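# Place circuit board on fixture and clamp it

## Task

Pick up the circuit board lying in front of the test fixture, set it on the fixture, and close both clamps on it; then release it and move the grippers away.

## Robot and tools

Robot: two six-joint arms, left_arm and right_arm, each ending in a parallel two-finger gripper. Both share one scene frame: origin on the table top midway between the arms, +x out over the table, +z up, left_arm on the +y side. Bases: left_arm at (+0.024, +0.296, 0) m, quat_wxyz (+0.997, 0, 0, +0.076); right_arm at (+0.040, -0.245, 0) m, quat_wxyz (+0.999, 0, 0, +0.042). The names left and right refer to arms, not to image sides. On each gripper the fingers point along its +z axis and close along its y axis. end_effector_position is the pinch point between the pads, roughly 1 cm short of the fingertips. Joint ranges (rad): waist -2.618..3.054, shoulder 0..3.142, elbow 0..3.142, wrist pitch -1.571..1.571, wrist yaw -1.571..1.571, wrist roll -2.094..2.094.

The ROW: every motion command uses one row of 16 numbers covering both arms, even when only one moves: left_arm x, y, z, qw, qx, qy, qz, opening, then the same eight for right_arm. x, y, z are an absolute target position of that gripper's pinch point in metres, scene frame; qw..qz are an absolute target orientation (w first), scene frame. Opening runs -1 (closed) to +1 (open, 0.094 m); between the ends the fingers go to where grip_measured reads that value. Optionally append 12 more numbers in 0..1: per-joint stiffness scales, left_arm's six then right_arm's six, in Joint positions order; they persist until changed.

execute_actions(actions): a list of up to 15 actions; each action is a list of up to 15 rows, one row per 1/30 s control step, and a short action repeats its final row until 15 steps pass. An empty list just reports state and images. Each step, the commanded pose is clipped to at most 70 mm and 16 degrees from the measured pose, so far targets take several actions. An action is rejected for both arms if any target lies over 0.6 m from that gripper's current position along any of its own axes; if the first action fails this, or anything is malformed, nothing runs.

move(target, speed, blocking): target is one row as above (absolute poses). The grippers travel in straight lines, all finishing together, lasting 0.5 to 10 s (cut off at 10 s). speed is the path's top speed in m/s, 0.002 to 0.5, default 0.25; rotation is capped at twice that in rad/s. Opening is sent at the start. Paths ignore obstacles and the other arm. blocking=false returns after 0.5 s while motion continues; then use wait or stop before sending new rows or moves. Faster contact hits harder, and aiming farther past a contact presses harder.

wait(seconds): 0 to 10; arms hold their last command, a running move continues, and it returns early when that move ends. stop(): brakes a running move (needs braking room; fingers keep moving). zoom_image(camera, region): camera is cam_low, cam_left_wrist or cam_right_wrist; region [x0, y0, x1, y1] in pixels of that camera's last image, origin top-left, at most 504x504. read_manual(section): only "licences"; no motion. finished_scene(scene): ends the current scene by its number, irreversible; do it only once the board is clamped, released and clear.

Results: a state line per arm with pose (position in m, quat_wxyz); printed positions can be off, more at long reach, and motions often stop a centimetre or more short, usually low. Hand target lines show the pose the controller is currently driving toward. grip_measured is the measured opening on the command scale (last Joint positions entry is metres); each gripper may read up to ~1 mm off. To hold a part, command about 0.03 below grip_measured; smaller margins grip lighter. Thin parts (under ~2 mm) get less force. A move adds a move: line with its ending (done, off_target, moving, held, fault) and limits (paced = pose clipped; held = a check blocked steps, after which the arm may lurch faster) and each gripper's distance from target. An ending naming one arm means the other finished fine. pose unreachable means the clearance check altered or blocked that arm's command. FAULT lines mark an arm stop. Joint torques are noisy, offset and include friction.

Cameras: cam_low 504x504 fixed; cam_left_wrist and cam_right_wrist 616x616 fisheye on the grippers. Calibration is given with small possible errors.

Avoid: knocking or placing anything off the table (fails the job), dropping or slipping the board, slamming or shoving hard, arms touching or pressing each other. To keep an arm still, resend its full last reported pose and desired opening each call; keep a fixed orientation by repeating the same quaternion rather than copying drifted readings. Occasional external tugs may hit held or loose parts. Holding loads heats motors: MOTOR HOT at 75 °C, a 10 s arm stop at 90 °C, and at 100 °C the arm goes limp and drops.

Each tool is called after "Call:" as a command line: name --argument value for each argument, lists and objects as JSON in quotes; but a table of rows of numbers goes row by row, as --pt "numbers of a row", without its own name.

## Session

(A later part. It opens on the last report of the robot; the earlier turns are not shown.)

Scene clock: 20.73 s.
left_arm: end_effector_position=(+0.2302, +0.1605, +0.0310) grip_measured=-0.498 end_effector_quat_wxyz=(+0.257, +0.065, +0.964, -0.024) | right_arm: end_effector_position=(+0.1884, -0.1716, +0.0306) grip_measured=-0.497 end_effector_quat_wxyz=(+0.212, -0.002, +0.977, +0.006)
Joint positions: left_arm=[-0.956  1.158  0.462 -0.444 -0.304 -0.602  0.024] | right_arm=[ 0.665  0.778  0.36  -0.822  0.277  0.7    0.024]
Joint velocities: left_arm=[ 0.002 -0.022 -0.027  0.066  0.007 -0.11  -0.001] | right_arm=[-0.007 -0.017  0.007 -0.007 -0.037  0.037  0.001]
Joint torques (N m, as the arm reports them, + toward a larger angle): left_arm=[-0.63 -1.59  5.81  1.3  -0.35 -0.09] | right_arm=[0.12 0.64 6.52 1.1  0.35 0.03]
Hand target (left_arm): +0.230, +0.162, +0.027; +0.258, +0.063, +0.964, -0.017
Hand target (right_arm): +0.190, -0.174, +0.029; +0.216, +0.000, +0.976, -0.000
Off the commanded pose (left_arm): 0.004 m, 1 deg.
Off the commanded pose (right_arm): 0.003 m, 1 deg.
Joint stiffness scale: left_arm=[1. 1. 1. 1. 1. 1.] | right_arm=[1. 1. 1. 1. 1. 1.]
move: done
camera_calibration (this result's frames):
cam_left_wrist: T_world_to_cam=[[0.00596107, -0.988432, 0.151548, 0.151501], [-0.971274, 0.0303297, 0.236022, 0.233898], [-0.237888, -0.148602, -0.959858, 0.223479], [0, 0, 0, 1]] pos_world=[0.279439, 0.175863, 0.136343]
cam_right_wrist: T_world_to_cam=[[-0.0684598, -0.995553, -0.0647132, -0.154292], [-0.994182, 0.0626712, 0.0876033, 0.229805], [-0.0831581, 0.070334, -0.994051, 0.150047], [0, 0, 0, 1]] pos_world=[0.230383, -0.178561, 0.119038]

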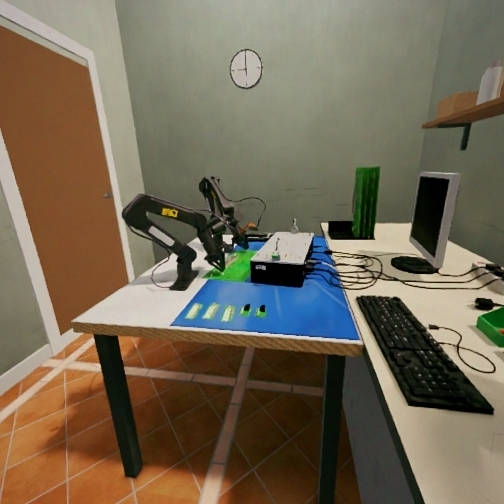

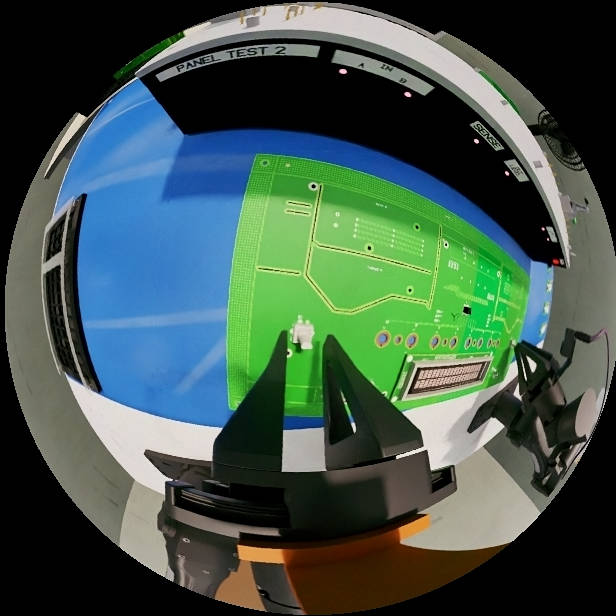

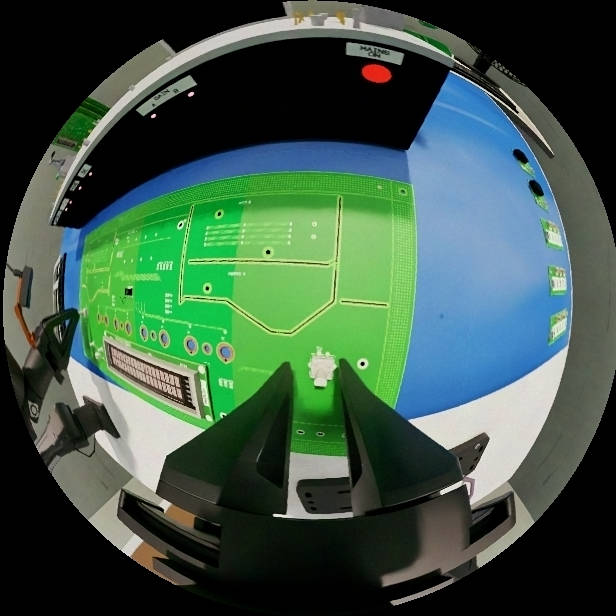

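Call:
move --target '[0.230,0.163,0.019,0.2583,0.0632,0.9639,-0.0169,-0.5,0.19,-0.1765,0.022,0.2164,0,0.9763,0,-0.5]' --speed 0.05

Call:
zoom_image --camera "cam_left_wrist" --region '[250, 280, 370, 400]'

Call:
zoom_image --camera "cam_right_wrist" --region '[250, 310, 370, 430]'

Call:
zoom_image --camera "cam_low" --region '[200, 240, 260, 290]'

Scene clock: 21.60 s.
left_arm: end_effector_position=(+0.2301, +0.1606, +0.0232) grip_measured=-0.498 end_effector_quat_wxyz=(+0.257, +0.065, +0.964, -0.024) | right_arm: end_effector_position=(+0.1882, -0.1742, +0.0234) grip_measured=-0.497 end_effector_quat_wxyz=(+0.212, -0.000, +0.977, +0.004)
Joint positions: left_arm=[-0.956  1.179  0.438 -0.4   -0.304 -0.602  0.024] | right_arm=[ 0.654  0.778  0.331 -0.792  0.277  0.691  0.024]
Joint velocities: left_arm=[ 0.012 -0.022  0.017 -0.007 -0.11  -0.037 -0.   ] | right_arm=[-0.002 -0.002  0.017  0.11  -0.051 -0.11  -0.   ]
Joint torques (N m, as the arm reports them, + toward a larger angle): left_arm=[-0.31 -1.67  5.63  1.32 -0.34 -0.05] | right_arm=[-0.68  0.2   6.41  1.11  0.27 -0.05]
Hand target (left_arm): +0.230, +0.163, +0.019; +0.258, +0.063, +0.964, -0.017
Hand target (right_arm): +0.190, -0.177, +0.022; +0.216, +0.000, +0.976, -0.000
Off the commanded pose (left_arm): 0.005 m, 1 deg.
Off the commanded pose (right_arm): 0.003 m, 1 deg.
Joint stiffness scale: left_arm=[1. 1. 1. 1. 1. 1.] | right_arm=[1. 1. 1. 1. 1. 1.]
move: done
camera_calibration (this result's frames):
cam_left_wrist: T_world_to_cam=[[0.00596107, -0.988432, 0.151548, 0.152774], [-0.971274, 0.0303297, 0.236022, 0.235642], [-0.237888, -0.148602, -0.959858, 0.216003], [0, 0, 0, 1]] pos_world=[0.279347, 0.175959, 0.128562]
cam_right_wrist: T_world_to_cam=[[-0.0721539, -0.995488, -0.0616206, -0.156714], [-0.993953, 0.0666404, 0.0872741, 0.231095], [-0.0827739, 0.0675452, -0.994277, 0.142541], [0, 0, 0, 1]] pos_world=[0.230189, -0.181035, 0.1119]

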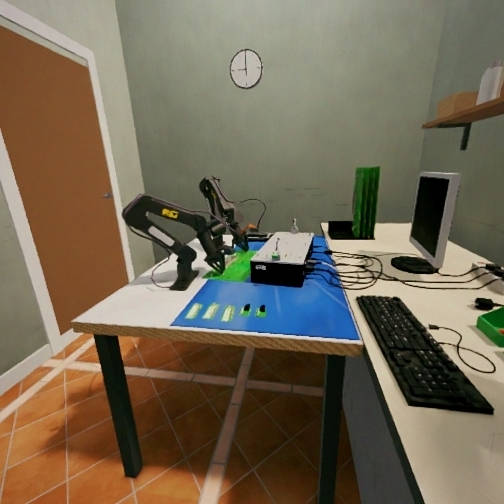

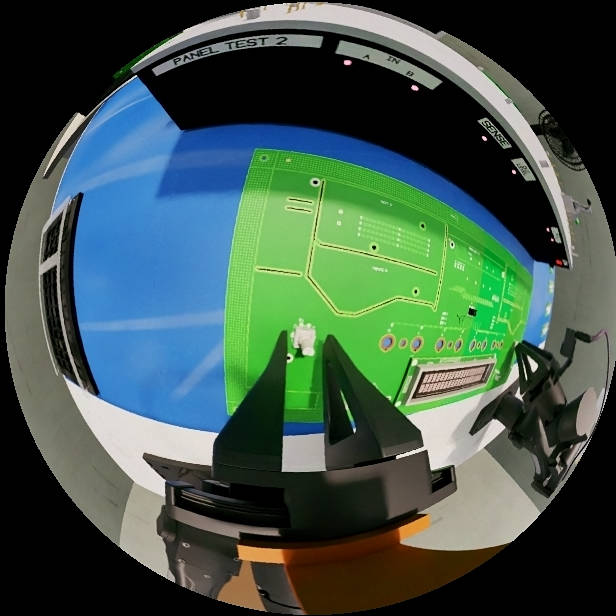

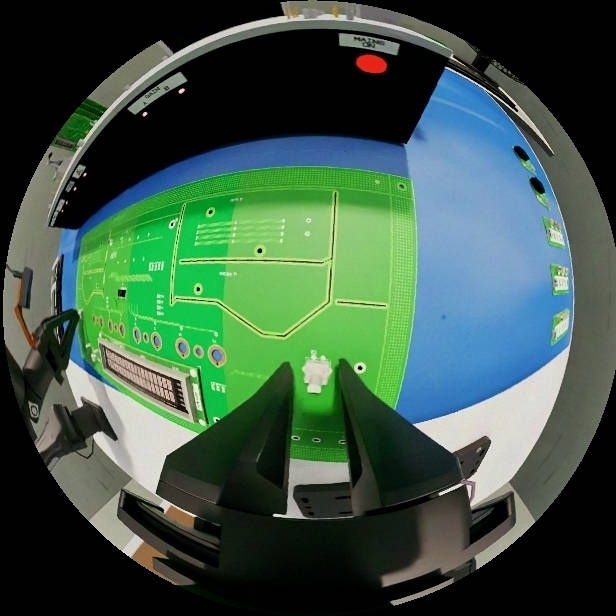

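Region (250, 280, 370, 400) of cam_left_wrist's 616x616 image, scaled by 4.200, with more detail than that image has.

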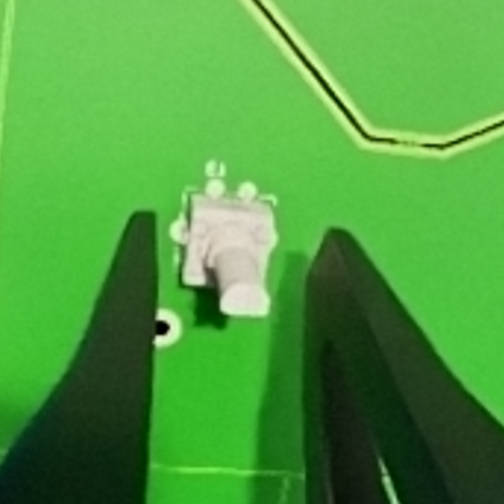

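Region (250, 310, 370, 430) of cam_right_wrist's 616x616 image, scaled by 4.200, with more detail than that image has.

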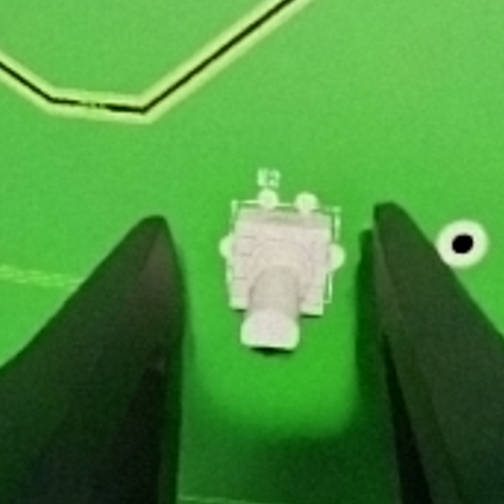

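Region (200, 240, 260, 290) of cam_low's 504x504 image, scaled by 8.400, with more detail than that image has.

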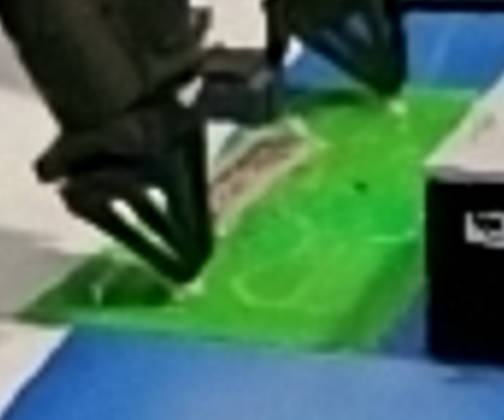

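Close (6 mm ≈ −0.87).

Call:
execute_actions --actions '[[[0.230,0.161,0.021,0.2583,0.0632,0.9639,-0.0169,-0.8,0.189,-0.1745,0.023,0.2164,0,0.9763,0,-0.8]],[[0.230,0.161,0.021,0.2583,0.0632,0.9639,-0.0169,-0.92,0.189,-0.1745,0.023,0.2164,0,0.9763,0,-0.92]]]'

Scene clock: 22.67 s.
left_arm: end_effector_position=(+0.2302, +0.1598, +0.0235) grip_measured=-0.895 end_effector_quat_wxyz=(+0.258, +0.065, +0.964, -0.024) | right_arm: end_effector_position=(+0.1883, -0.1738, +0.0236) grip_measured=-0.903 end_effector_quat_wxyz=(+0.213, -0.000, +0.977, +0.004)
Joint positions: left_arm=[-0.959  1.179  0.438 -0.398 -0.306 -0.605  0.005] | right_arm=[ 0.658  0.778  0.331 -0.792  0.279  0.695  0.005]
Joint velocities: left_arm=[-0.012 -0.012 -0.007  0.051 -0.066  0.051 -0.001] | right_arm=[-0.002 -0.012 -0.027  0.007  0.007 -0.066  0.001]
Joint torques (N m, as the arm reports them, + toward a larger angle): left_arm=[-0.7  -1.37  6.45  1.24 -0.34 -0.11] | right_arm=[0.66 0.73 6.94 1.1  0.31 0.06]
Hand target (left_arm): +0.230, +0.161, +0.021; +0.258, +0.063, +0.964, -0.017
Hand target (right_arm): +0.189, -0.175, +0.023; +0.216, -0.000, +0.976, +0.000
Off the commanded pose (left_arm): 0.003 m, 1 deg.
Off the commanded pose (right_arm): 0.001 m, 1 deg.
Joint stiffness scale: left_arm=[1. 1. 1. 1. 1. 1.] | right_arm=[1. 1. 1. 1. 1. 1.]
camera_calibration (this result's frames):
cam_left_wrist: T_world_to_cam=[[0.0059459, -0.988145, 0.153406, 0.151901], [-0.971824, 0.0304384, 0.233733, 0.235787], [-0.235631, -0.150473, -0.960123, 0.215956], [0, 0, 0, 1]] pos_world=[0.279126, 0.175419, 0.12893]
cam_right_wrist: T_world_to_cam=[[-0.071794, -0.995507, -0.0617405, -0.156401], [-0.994137, 0.0664031, 0.085331, 0.231114], [-0.0808479, 0.0675048, -0.994438, 0.142304], [0, 0, 0, 1]] pos_world=[0.230036, -0.180651, 0.112135]

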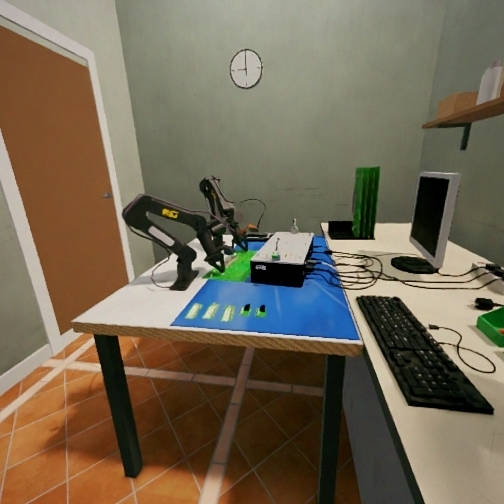

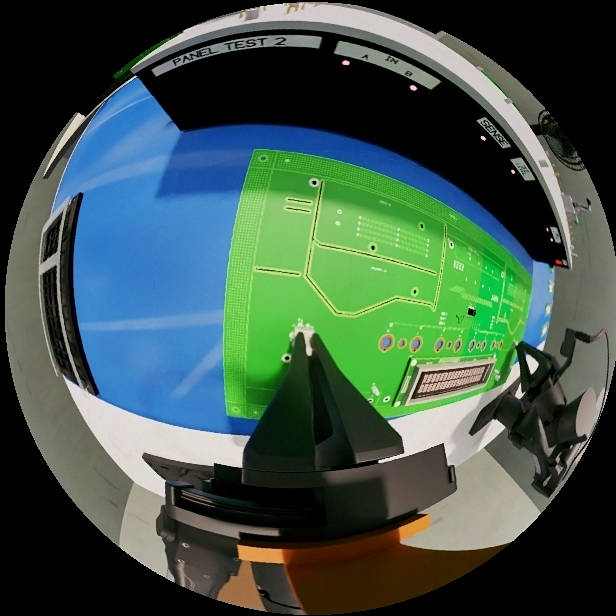

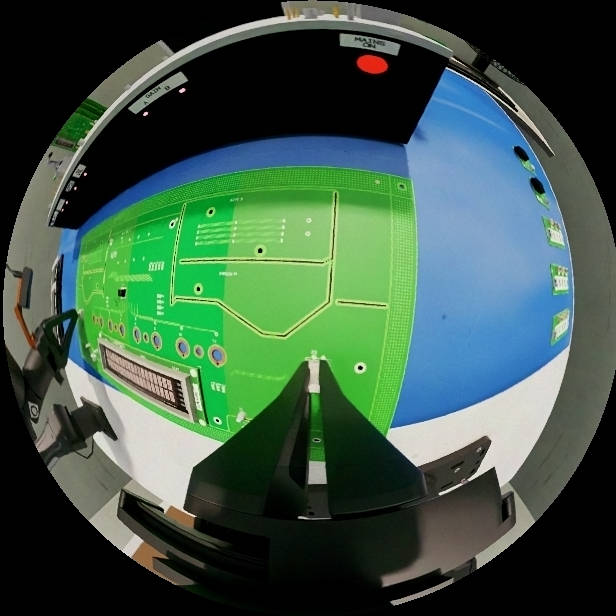

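Call:
move --target '[0.235,0.185,0.172,0.2583,0.0632,0.9639,-0.0169,-0.94,0.193,-0.149,0.172,0.2164,0,0.9763,0,-0.94]' --speed 0.1

Call:
move --target '[0.36,0.178,0.175,0.2583,0.0632,0.9639,-0.0169,-0.94,0.316,-0.156,0.175,0.2164,0,0.9763,0,-0.94]' --speed 0.1

Call:
zoom_image --camera "cam_low" --region '[210, 190, 330, 290]'

Scene clock: 24.83 s.
left_arm: end_effector_position=(+0.2319, +0.1810, +0.1569) grip_measured=-0.895 end_effector_quat_wxyz=(+0.238, +0.063, +0.969, -0.017) | right_arm: end_effector_position=(+0.1886, -0.1510, +0.1627) grip_measured=-0.911 end_effector_quat_wxyz=(+0.202, -0.005, +0.979, -0.004)
Joint positions: left_arm=[-0.847  1.033  0.927 -1.046 -0.248 -0.511  0.005] | right_arm=[ 0.788  0.923  0.944 -1.325  0.312  0.82   0.004]
Joint velocities: left_arm=[-0.002 -0.007 -0.022  0.022 -0.051  0.11  -0.   ] | right_arm=[-0.017 -0.012 -0.002 -0.051 -0.022  0.007  0.   ]
Joint torques (N m, as the arm reports them, + toward a larger angle): left_arm=[ 0.48 -3.22  9.52  1.07 -0.36  0.2 ] | right_arm=[0.67 0.29 9.53 0.95 0.44 0.09]
Hand target (left_arm): +0.236, +0.183, +0.172; +0.258, +0.063, +0.964, -0.018
Hand target (right_arm): +0.194, -0.148, +0.172; +0.218, -0.000, +0.976, -0.000
Off the commanded pose (left_arm): 0.016 m, 2 deg.
Off the commanded pose (right_arm): 0.010 m, 2 deg.
Joint stiffness scale: left_arm=[1. 1. 1. 1. 1. 1.] | right_arm=[1. 1. 1. 1. 1. 1.]
move: off_target (left_arm)
camera_calibration (this result's frames):
cam_left_wrist: T_world_to_cam=[[0.0176331, -0.990364, 0.137359, 0.152562], [-0.961942, 0.0206637, 0.272472, 0.199037], [-0.272685, -0.136936, -0.952308, 0.352567], [0, 0, 0, 1]] pos_world=[0.284911, 0.195259, 0.260564]
cam_right_wrist: T_world_to_cam=[[-0.0668933, -0.996851, -0.042577, -0.129282], [-0.992352, 0.0620333, 0.106719, 0.213615], [-0.103741, 0.0493901, -0.993377, 0.280615], [0, 0, 0, 1]] pos_world=[0.232445, -0.155986, 0.250456]

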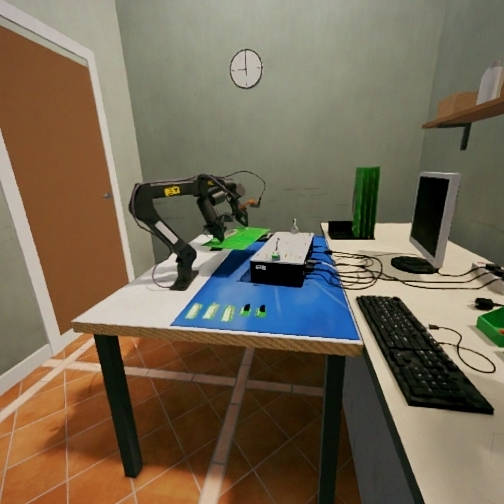

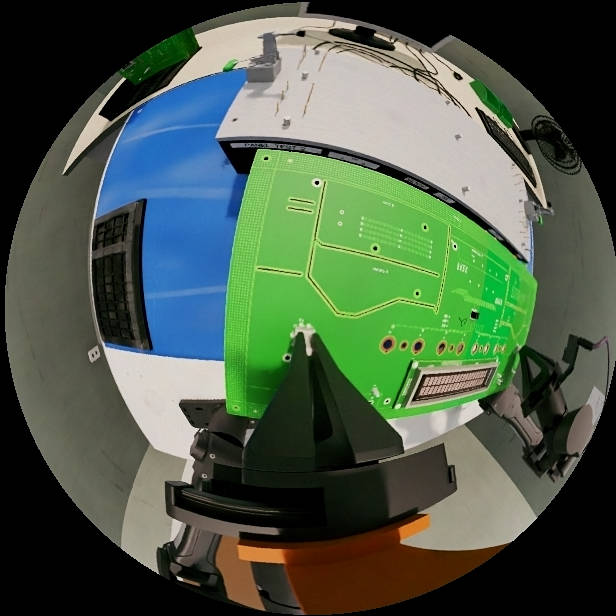

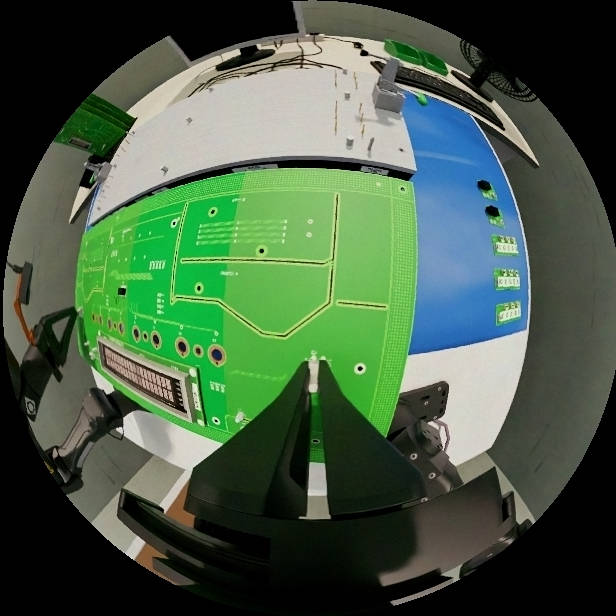

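Scene clock: 26.50 s.
left_arm: end_effector_position=(+0.3461, +0.1756, +0.1586) grip_measured=-0.895 end_effector_quat_wxyz=(+0.230, +0.064, +0.971, -0.022) | right_arm: end_effector_position=(+0.3029, -0.1570, +0.1616) grip_measured=-0.911 end_effector_quat_wxyz=(+0.189, -0.002, +0.982, -0.001)
Joint positions: left_arm=[-0.573  1.43   1.193 -0.881 -0.116 -0.261  0.005] | right_arm=[ 0.331  1.265  1.115 -1.071  0.152  0.385  0.004]
Joint velocities: left_arm=[-0.007 -0.012  0.022 -0.022  0.037 -0.022  0.001] | right_arm=[-0.012 -0.017 -0.002 -0.007 -0.022  0.007 -0.   ]
Joint torques (N m, as the arm reports them, + toward a larger angle): left_arm=[ 0.86 -5.67  9.98  1.43 -0.27  0.19] | right_arm=[-0.9  -3.61  9.97  1.28  0.23 -0.03]
Hand target (left_arm): +0.359, +0.177, +0.175; +0.259, +0.063, +0.964, -0.019
Hand target (right_arm): +0.315, -0.157, +0.173; +0.213, +0.001, +0.977, +0.002
Off the commanded pose (left_arm): 0.022 m, 3 deg.
Off the commanded pose (right_arm): 0.019 m, 3 deg.
Joint stiffness scale: left_arm=[1. 1. 1. 1. 1. 1.] | right_arm=[1. 1. 1. 1. 1. 1.]
move: off_target (left_arm, right_arm)
camera_calibration (this result's frames):
cam_left_wrist: T_world_to_cam=[[0.0157347, -0.989434, 0.144125, 0.144406], [-0.957175, 0.0267688, 0.28827, 0.303335], [-0.289082, -0.142488, -0.946641, 0.390412], [0, 0, 0, 1]] pos_world=[0.400934, 0.19039, 0.261325]
cam_right_wrist: T_world_to_cam=[[-0.073773, -0.996169, -0.0469627, -0.124735], [-0.988706, 0.066898, 0.134108, 0.322759], [-0.130453, 0.0563258, -0.989853, 0.300214], [0, 0, 0, 1]] pos_world=[0.349075, -0.162759, 0.248026]

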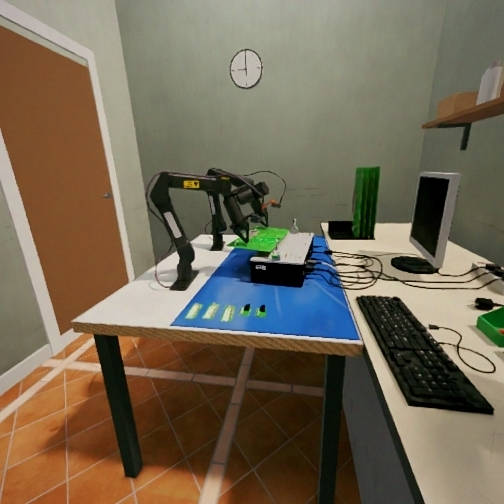

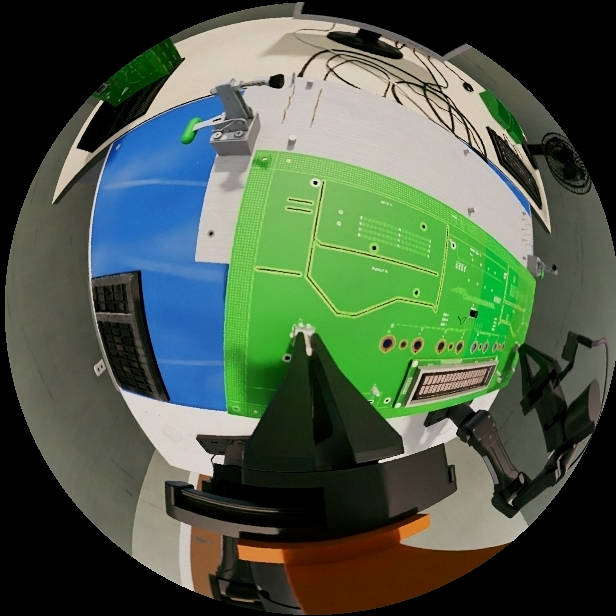

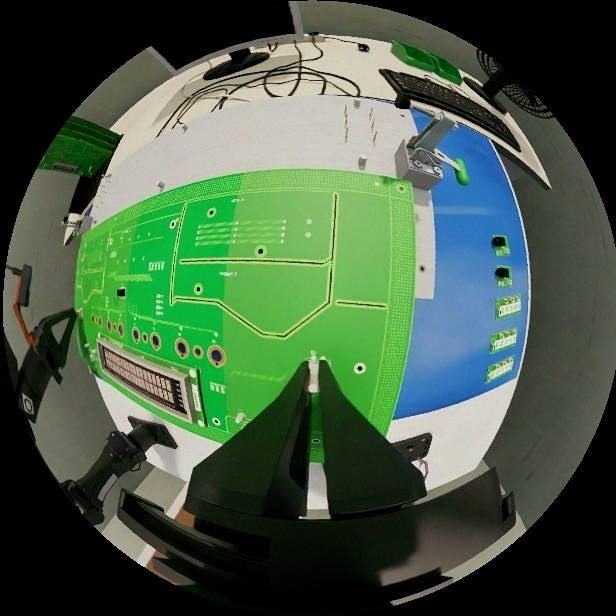

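Region (210, 190, 330, 290) of cam_low's 504x504 image, scaled by 4.200, with more detail than that image has.

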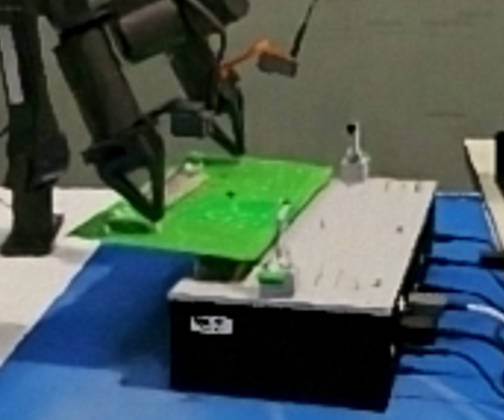

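Call:
move --target '[0.484,0.165,0.182,0.2834,0.0627,0.9568,-0.0186,-0.94,0.44,-0.169,0.182,0.2419,0,0.9703,0,-0.945]' --speed 0.08

Call:
zoom_image --camera "cam_low" --region '[230, 190, 330, 290]'

Scene clock: 30.17 s.
left_arm: end_effector_position=(+0.3917, +0.1693, +0.1869) grip_measured=-0.895 end_effector_quat_wxyz=(+0.144, +0.079, +0.986, -0.031) | right_arm: end_effector_position=(+0.3425, -0.1629, +0.1891) grip_measured=-0.911 end_effector_quat_wxyz=(-0.008, -0.006, +0.999, +0.032)
Joint positions: left_arm=[-0.493  1.756  1.702 -1.22  -0.014 -0.18   0.005] | right_arm=[ 0.139  1.757  1.754 -1.57  -0.066  0.212  0.004]
Joint velocities: left_arm=[-0.002 -0.012  0.012 -0.081  0.007 -0.037 -0.   ] | right_arm=[-0.012  0.002  0.007 -0.022 -0.007  0.081  0.   ]
Joint torques (N m, as the arm reports them, + toward a larger angle): left_arm=[ 1.82 -3.94  5.91  3.8  -0.88  0.12] | right_arm=[-2.3  -3.98 10.01  3.17  0.93 -0.09]
Hand target (left_arm): +0.463, +0.170, +0.191; +0.262, +0.059, +0.963, -0.017
Hand target (right_arm): +0.419, -0.172, +0.193; +0.122, +0.003, +0.992, +0.014
Off the commanded pose (left_arm): 0.093 m, 16 deg; position and orientation clipped at the last step of the last action.
Off the commanded pose (right_arm): 0.098 m, 29 deg; position and orientation clipped at the last step of the last action.
Joint stiffness scale: left_arm=[1. 1. 1. 1. 1. 1.] | right_arm=[1. 1. 1. 1. 1. 1.]
move: off_target (left_arm, right_arm); limits=paced
camera_calibration (this result's frames):
cam_left_wrist: T_world_to_cam=[[0.00736729, -0.989823, 0.142114, 0.137106], [-0.891067, 0.0579981, 0.450151, 0.277493], [-0.453813, -0.129949, -0.881571, 0.479714], [0, 0, 0, 1]] pos_world=[0.463955, 0.181955, 0.278504]
cam_right_wrist: T_world_to_cam=[[-0.0794002, -0.993654, -0.0796671, -0.117924], [-0.860455, 0.0279665, 0.508758, 0.237493], [-0.503302, 0.108946, -0.857216, 0.444212], [0, 0, 0, 1]] pos_world=[0.418562, -0.172212, 0.250564]

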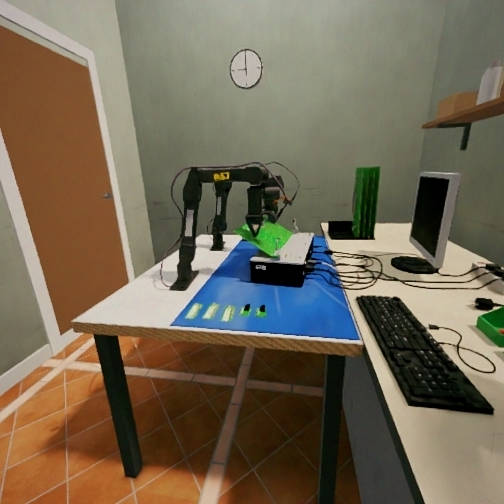

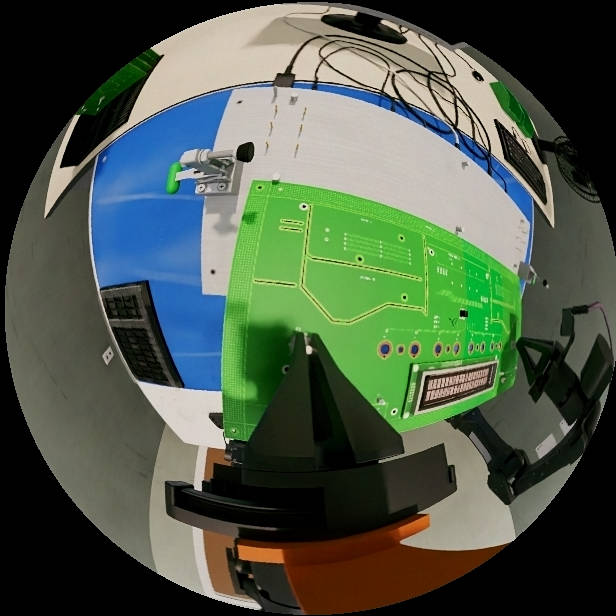

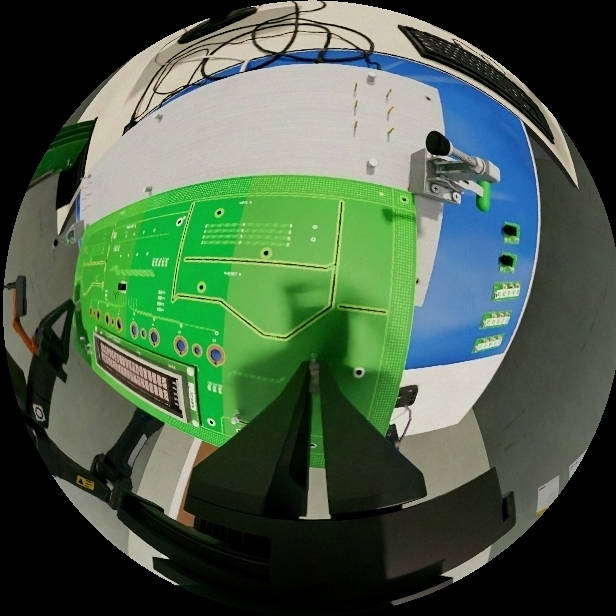

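Region (230, 190, 330, 290) of cam_low's 504x504 image, scaled by 5.040, with more detail than that image has.

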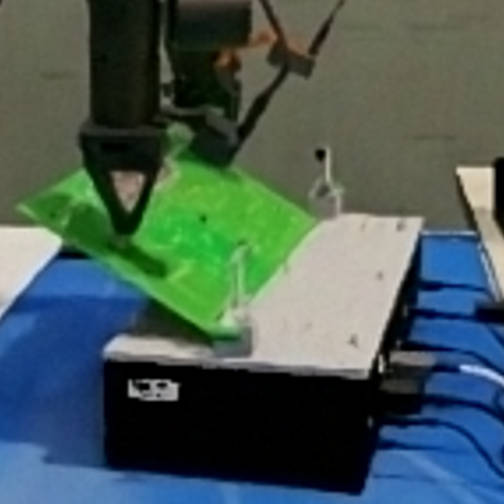

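Call:
move --target '[0.35,0.188,0.19,0.4059,0.0597,0.9116,-0.0266,-0.94,0.305,-0.146,0.19,0.2756,0,0.9613,0,-0.945]' --speed 0.1

Call:
zoom_image --camera "cam_low" --region '[210, 190, 330, 290]'

Call:
zoom_image --camera "cam_left_wrist" --region '[250, 300, 370, 420]'

Call:
zoom_image --camera "cam_right_wrist" --region '[250, 320, 370, 440]'

Scene clock: 33.73 s.
left_arm: end_effector_position=(+0.3457, +0.1867, +0.1756) grip_measured=-0.895 end_effector_quat_wxyz=(+0.377, +0.071, +0.923, -0.029) | right_arm: end_effector_position=(+0.2994, -0.1450, +0.1774) grip_measured=-0.911 end_effector_quat_wxyz=(+0.244, -0.008, +0.970, -0.006)
Joint positions: left_arm=[-0.584  1.174  0.902 -0.544 -0.194 -0.201  0.005] | right_arm=[ 0.434  1.195  1.091 -1.034  0.243  0.448  0.004]
Joint velocities: left_arm=[-0.007 -0.022  0.012  0.007  0.051  0.022  0.001] | right_arm=[ 0.007  0.002  0.002 -0.051  0.007  0.051  0.   ]
Joint torques (N m, as the arm reports them, + toward a larger angle): left_arm=[-0.51 -5.79  7.24  1.97 -0.37 -0.01] | right_arm=[ 0.55 -6.04  7.32  1.55  0.5   0.08]
Hand target (left_arm): +0.350, +0.188, +0.189; +0.406, +0.063, +0.911, -0.026
Hand target (right_arm): +0.305, -0.146, +0.190; +0.277, +0.002, +0.961, -0.003
Off the commanded pose (left_arm): 0.015 m, 4 deg.
Off the commanded pose (right_arm): 0.014 m, 4 deg.
Joint stiffness scale: left_arm=[1. 1. 1. 1. 1. 1.] | right_arm=[1. 1. 1. 1. 1. 1.]
move: off_target (left_arm, right_arm)
camera_calibration (this result's frames):
cam_left_wrist: T_world_to_cam=[[-0.0488854, -0.984119, 0.170645, 0.169562], [-0.998778, 0.0469343, -0.0154516, 0.361716], [0.00719712, -0.171192, -0.985211, 0.317613], [0, 0, 0, 1]] pos_world=[0.367278, 0.204265, 0.28957]
cam_right_wrist: T_world_to_cam=[[-0.0581319, -0.997393, -0.0427602, -0.117956], [-0.998122, 0.0572388, 0.0218239, 0.337715], [-0.0193195, 0.0439485, -0.998847, 0.28129], [0, 0, 0, 1]] pos_world=[0.335658, -0.149341, 0.268552]

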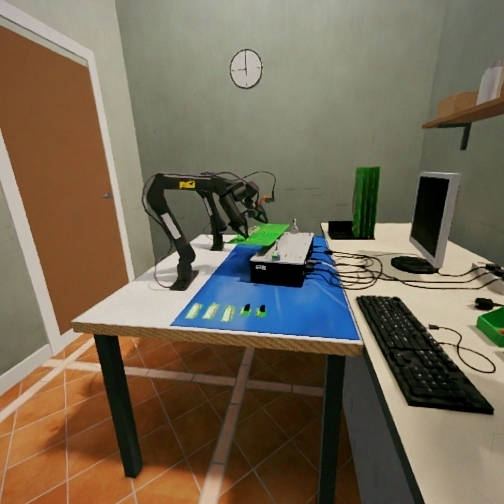

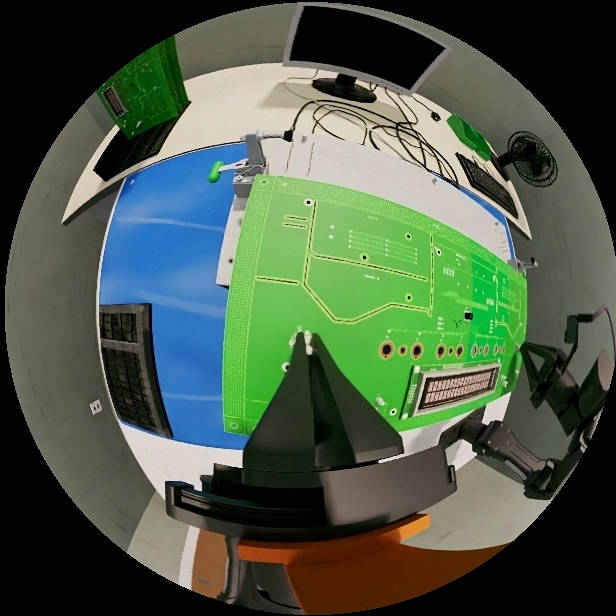

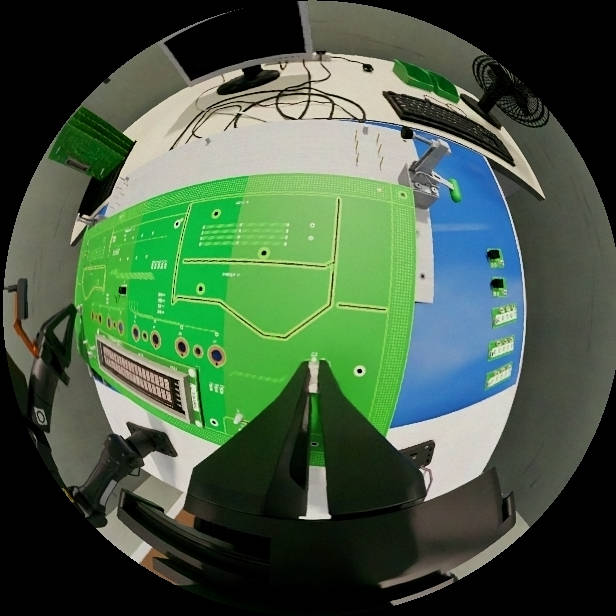

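Region (210, 190, 330, 290) of cam_low's 504x504 image, scaled by 4.200, with more detail than that image has.

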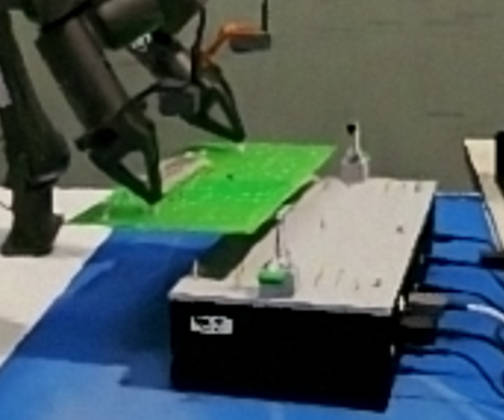

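Region (250, 300, 370, 420) of cam_left_wrist's 616x616 image, scaled by 4.200, with more detail than that image has.

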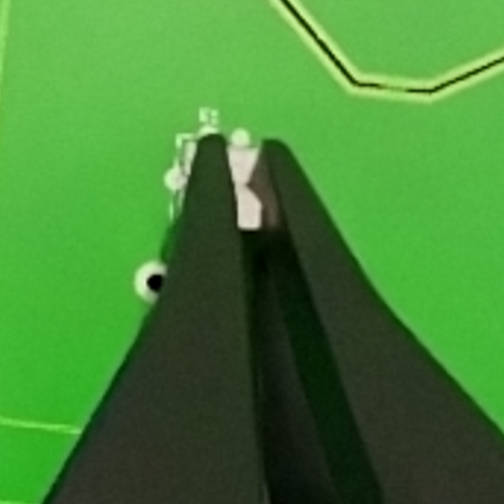

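Region (250, 320, 370, 440) of cam_right_wrist's 616x616 image, scaled by 4.200, with more detail than that image has.

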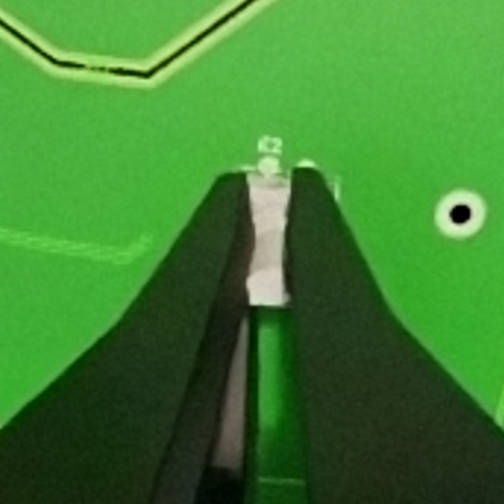

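Call:
move --target '[0.42,0.177,0.187,0.4059,0.0597,0.9116,-0.0266,-0.94,0.375,-0.157,0.187,0.2756,0,0.9613,0,-0.945]' --speed 0.06

Call:
zoom_image --camera "cam_low" --region '[210, 190, 330, 290]'

Scene clock: 35.43 s.
left_arm: end_effector_position=(+0.4042, +0.1741, +0.1655) grip_measured=-0.895 end_effector_quat_wxyz=(+0.373, +0.065, +0.925, -0.032) | right_arm: end_effector_position=(+0.3589, -0.1581, +0.1702) grip_measured=-0.911 end_effector_quat_wxyz=(+0.242, -0.006, +0.970, -0.005)
Joint positions: left_arm=[-0.535  1.418  1.04  -0.438 -0.157 -0.179  0.005] | right_arm=[ 0.269  1.372  1.184 -0.921  0.17   0.302  0.004]
Joint velocities: left_arm=[ 0.002 -0.002 -0.002 -0.007  0.007  0.007 -0.   ] | right_arm=[ 0.017 -0.002  0.002  0.022 -0.022 -0.066 -0.001]
Joint torques (N m, as the arm reports them, + toward a larger angle): left_arm=[ 0.92 -5.75 10.43  1.92 -0.3   0.18] | right_arm=[-0.86 -5.05 10.49  1.67  0.19 -0.02]
Hand target (left_arm): +0.419, +0.177, +0.187; +0.406, +0.060, +0.912, -0.027
Hand target (right_arm): +0.374, -0.158, +0.187; +0.275, +0.001, +0.962, +0.001
Off the commanded pose (left_arm): 0.027 m, 4 deg.
Off the commanded pose (right_arm): 0.023 m, 4 deg.
Joint stiffness scale: left_arm=[1. 1. 1. 1. 1. 1.] | right_arm=[1. 1. 1. 1. 1. 1.]
move: off_target (left_arm, right_arm)
camera_calibration (this result's frames):
cam_left_wrist: T_world_to_cam=[[-0.0395185, -0.982832, 0.18022, 0.156201], [-0.999219, 0.038854, -0.00721716, 0.420753], [0.0000910109, -0.180364, -0.9836, 0.309296], [0, 0, 0, 1]] pos_world=[0.426569, 0.192957, 0.27911]
cam_right_wrist: T_world_to_cam=[[-0.0624373, -0.996985, -0.0460615, -0.125732], [-0.997819, 0.0613657, 0.0243227, 0.398072], [-0.0214227, 0.0474796, -0.998642, 0.27714], [0, 0, 0, 1]] pos_world=[0.395291, -0.162939, 0.26129]

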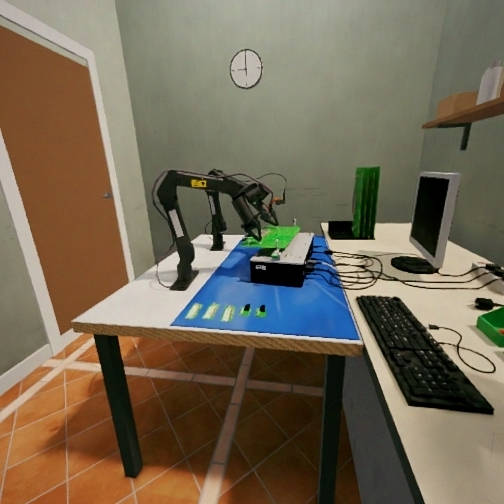

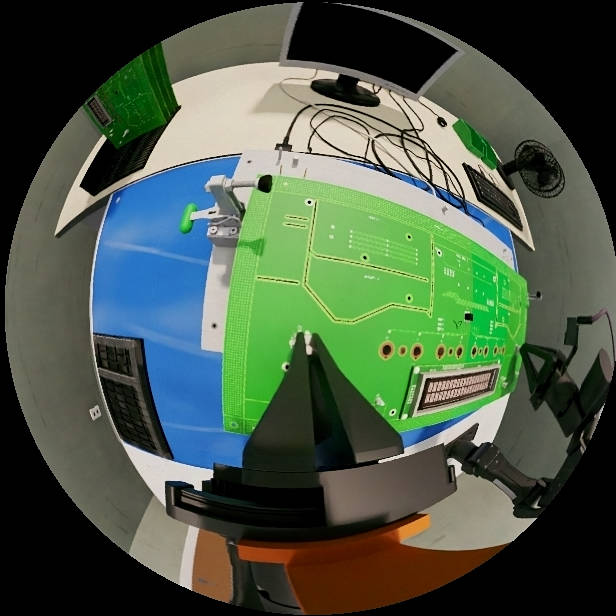

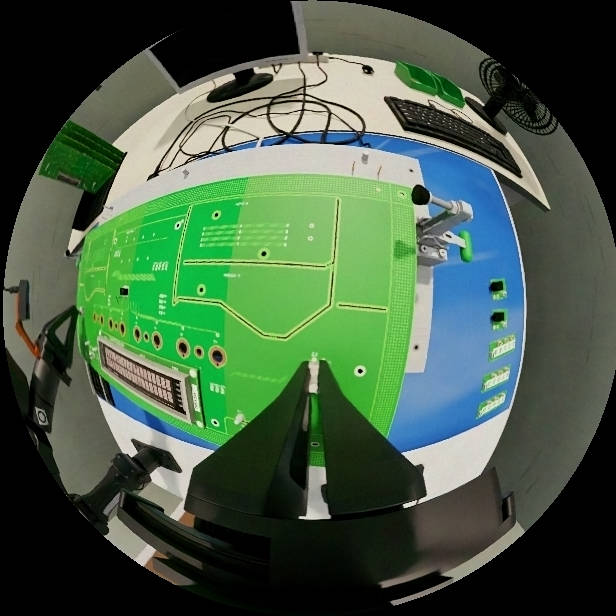

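Region (210, 190, 330, 290) of cam_low's 504x504 image, scaled by 4.200, with more detail than that image has.

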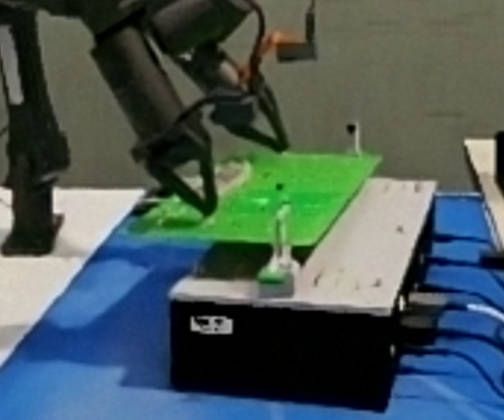

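Call:
move --target '[0.488,0.170,0.187,0.4059,0.0597,0.9116,-0.0266,-0.94,0.443,-0.164,0.187,0.2756,0,0.9613,0,-0.945]' --speed 0.06

Call:
zoom_image --camera "cam_low" --region '[230, 200, 330, 290]'

Scene clock: 37.27 s.
left_arm: end_effector_position=(+0.4712, +0.1657, +0.1634) grip_measured=-0.895 end_effector_quat_wxyz=(+0.370, +0.065, +0.926, -0.032) | right_arm: end_effector_position=(+0.4262, -0.1667, +0.1691) grip_measured=-0.911 end_effector_quat_wxyz=(+0.241, -0.003, +0.971, -0.009)
Joint positions: left_arm=[-0.484  1.672  1.282 -0.427 -0.121 -0.144  0.005] | right_arm=[ 0.173  1.608  1.396 -0.89   0.135  0.218  0.004]
Joint velocities: left_arm=[-0.002  0.002  0.002  0.007 -0.066  0.11   0.001] | right_arm=[-0.002  0.012 -0.027 -0.051 -0.037 -0.022 -0.   ]
Joint torques (N m, as the arm reports them, + toward a larger angle): left_arm=[ 1.02 -8.6  10.51  1.98 -0.28  0.21] | right_arm=[-0.65 -7.48 10.47  1.71  0.04 -0.03]
Hand target (left_arm): +0.487, +0.170, +0.187; +0.406, +0.060, +0.912, -0.027
Hand target (right_arm): +0.442, -0.165, +0.187; +0.275, +0.000, +0.961, +0.001
Off the commanded pose (left_arm): 0.029 m, 4 deg.
Off the commanded pose (right_arm): 0.025 m, 4 deg.
Joint stiffness scale: left_arm=[1. 1. 1. 1. 1. 1.] | right_arm=[1. 1. 1. 1. 1. 1.]
move: off_target (left_arm, right_arm)
camera_calibration (this result's frames):
cam_left_wrist: T_world_to_cam=[[-0.0373091, -0.982792, 0.180907, 0.149839], [-0.999287, 0.037727, -0.0011312, 0.487211], [-0.00571334, -0.18082, -0.9835, 0.308536], [0, 0, 0, 1]] pos_world=[0.494217, 0.184669, 0.276889]
cam_right_wrist: T_world_to_cam=[[-0.0691248, -0.996852, -0.038842, -0.128477], [-0.997296, 0.0680772, 0.0276783, 0.466107], [-0.0249469, 0.0406502, -0.998862, 0.27825], [0, 0, 0, 1]] pos_world=[0.462907, -0.171114, 0.260042]

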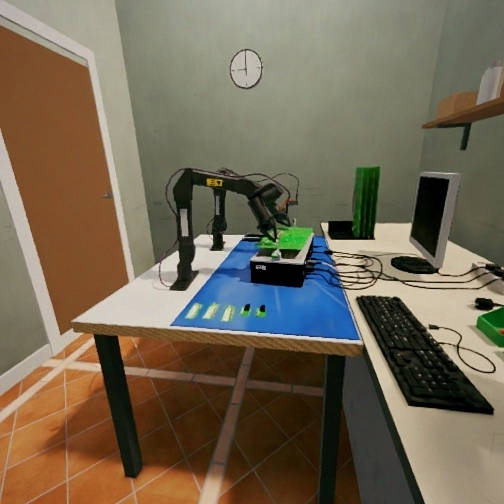

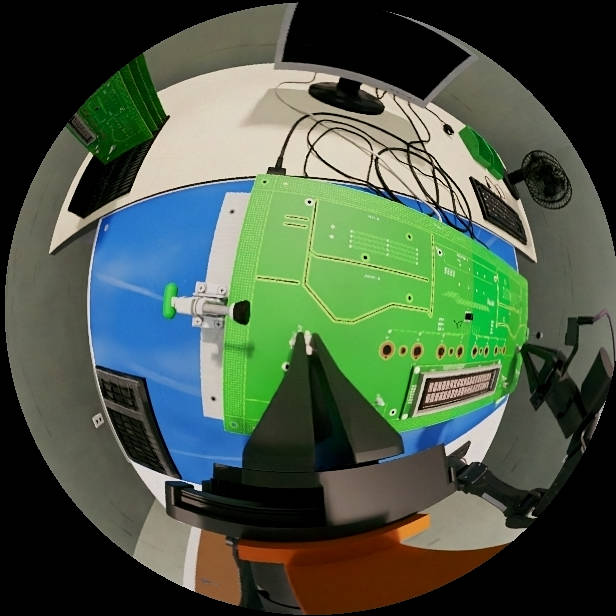

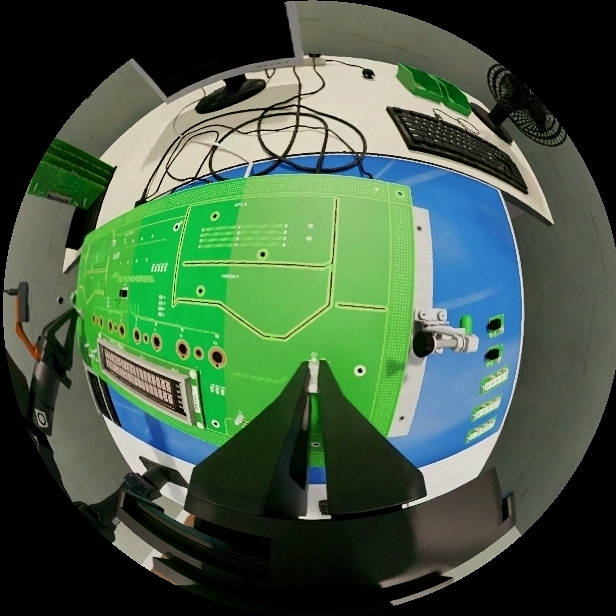

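Region (230, 200, 330, 290) of cam_low's 504x504 image, scaled by 5.040, with more detail than that image has; it fills the top 454 rows of this view, and the rest is white.

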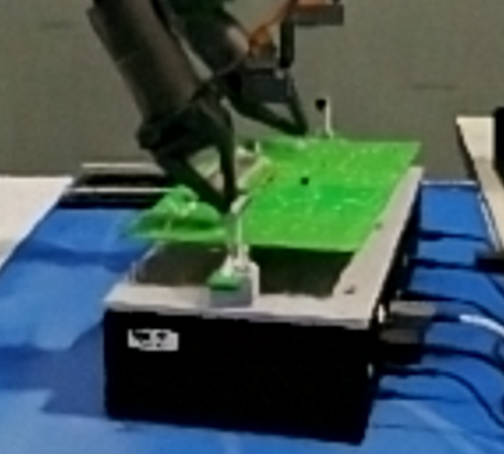

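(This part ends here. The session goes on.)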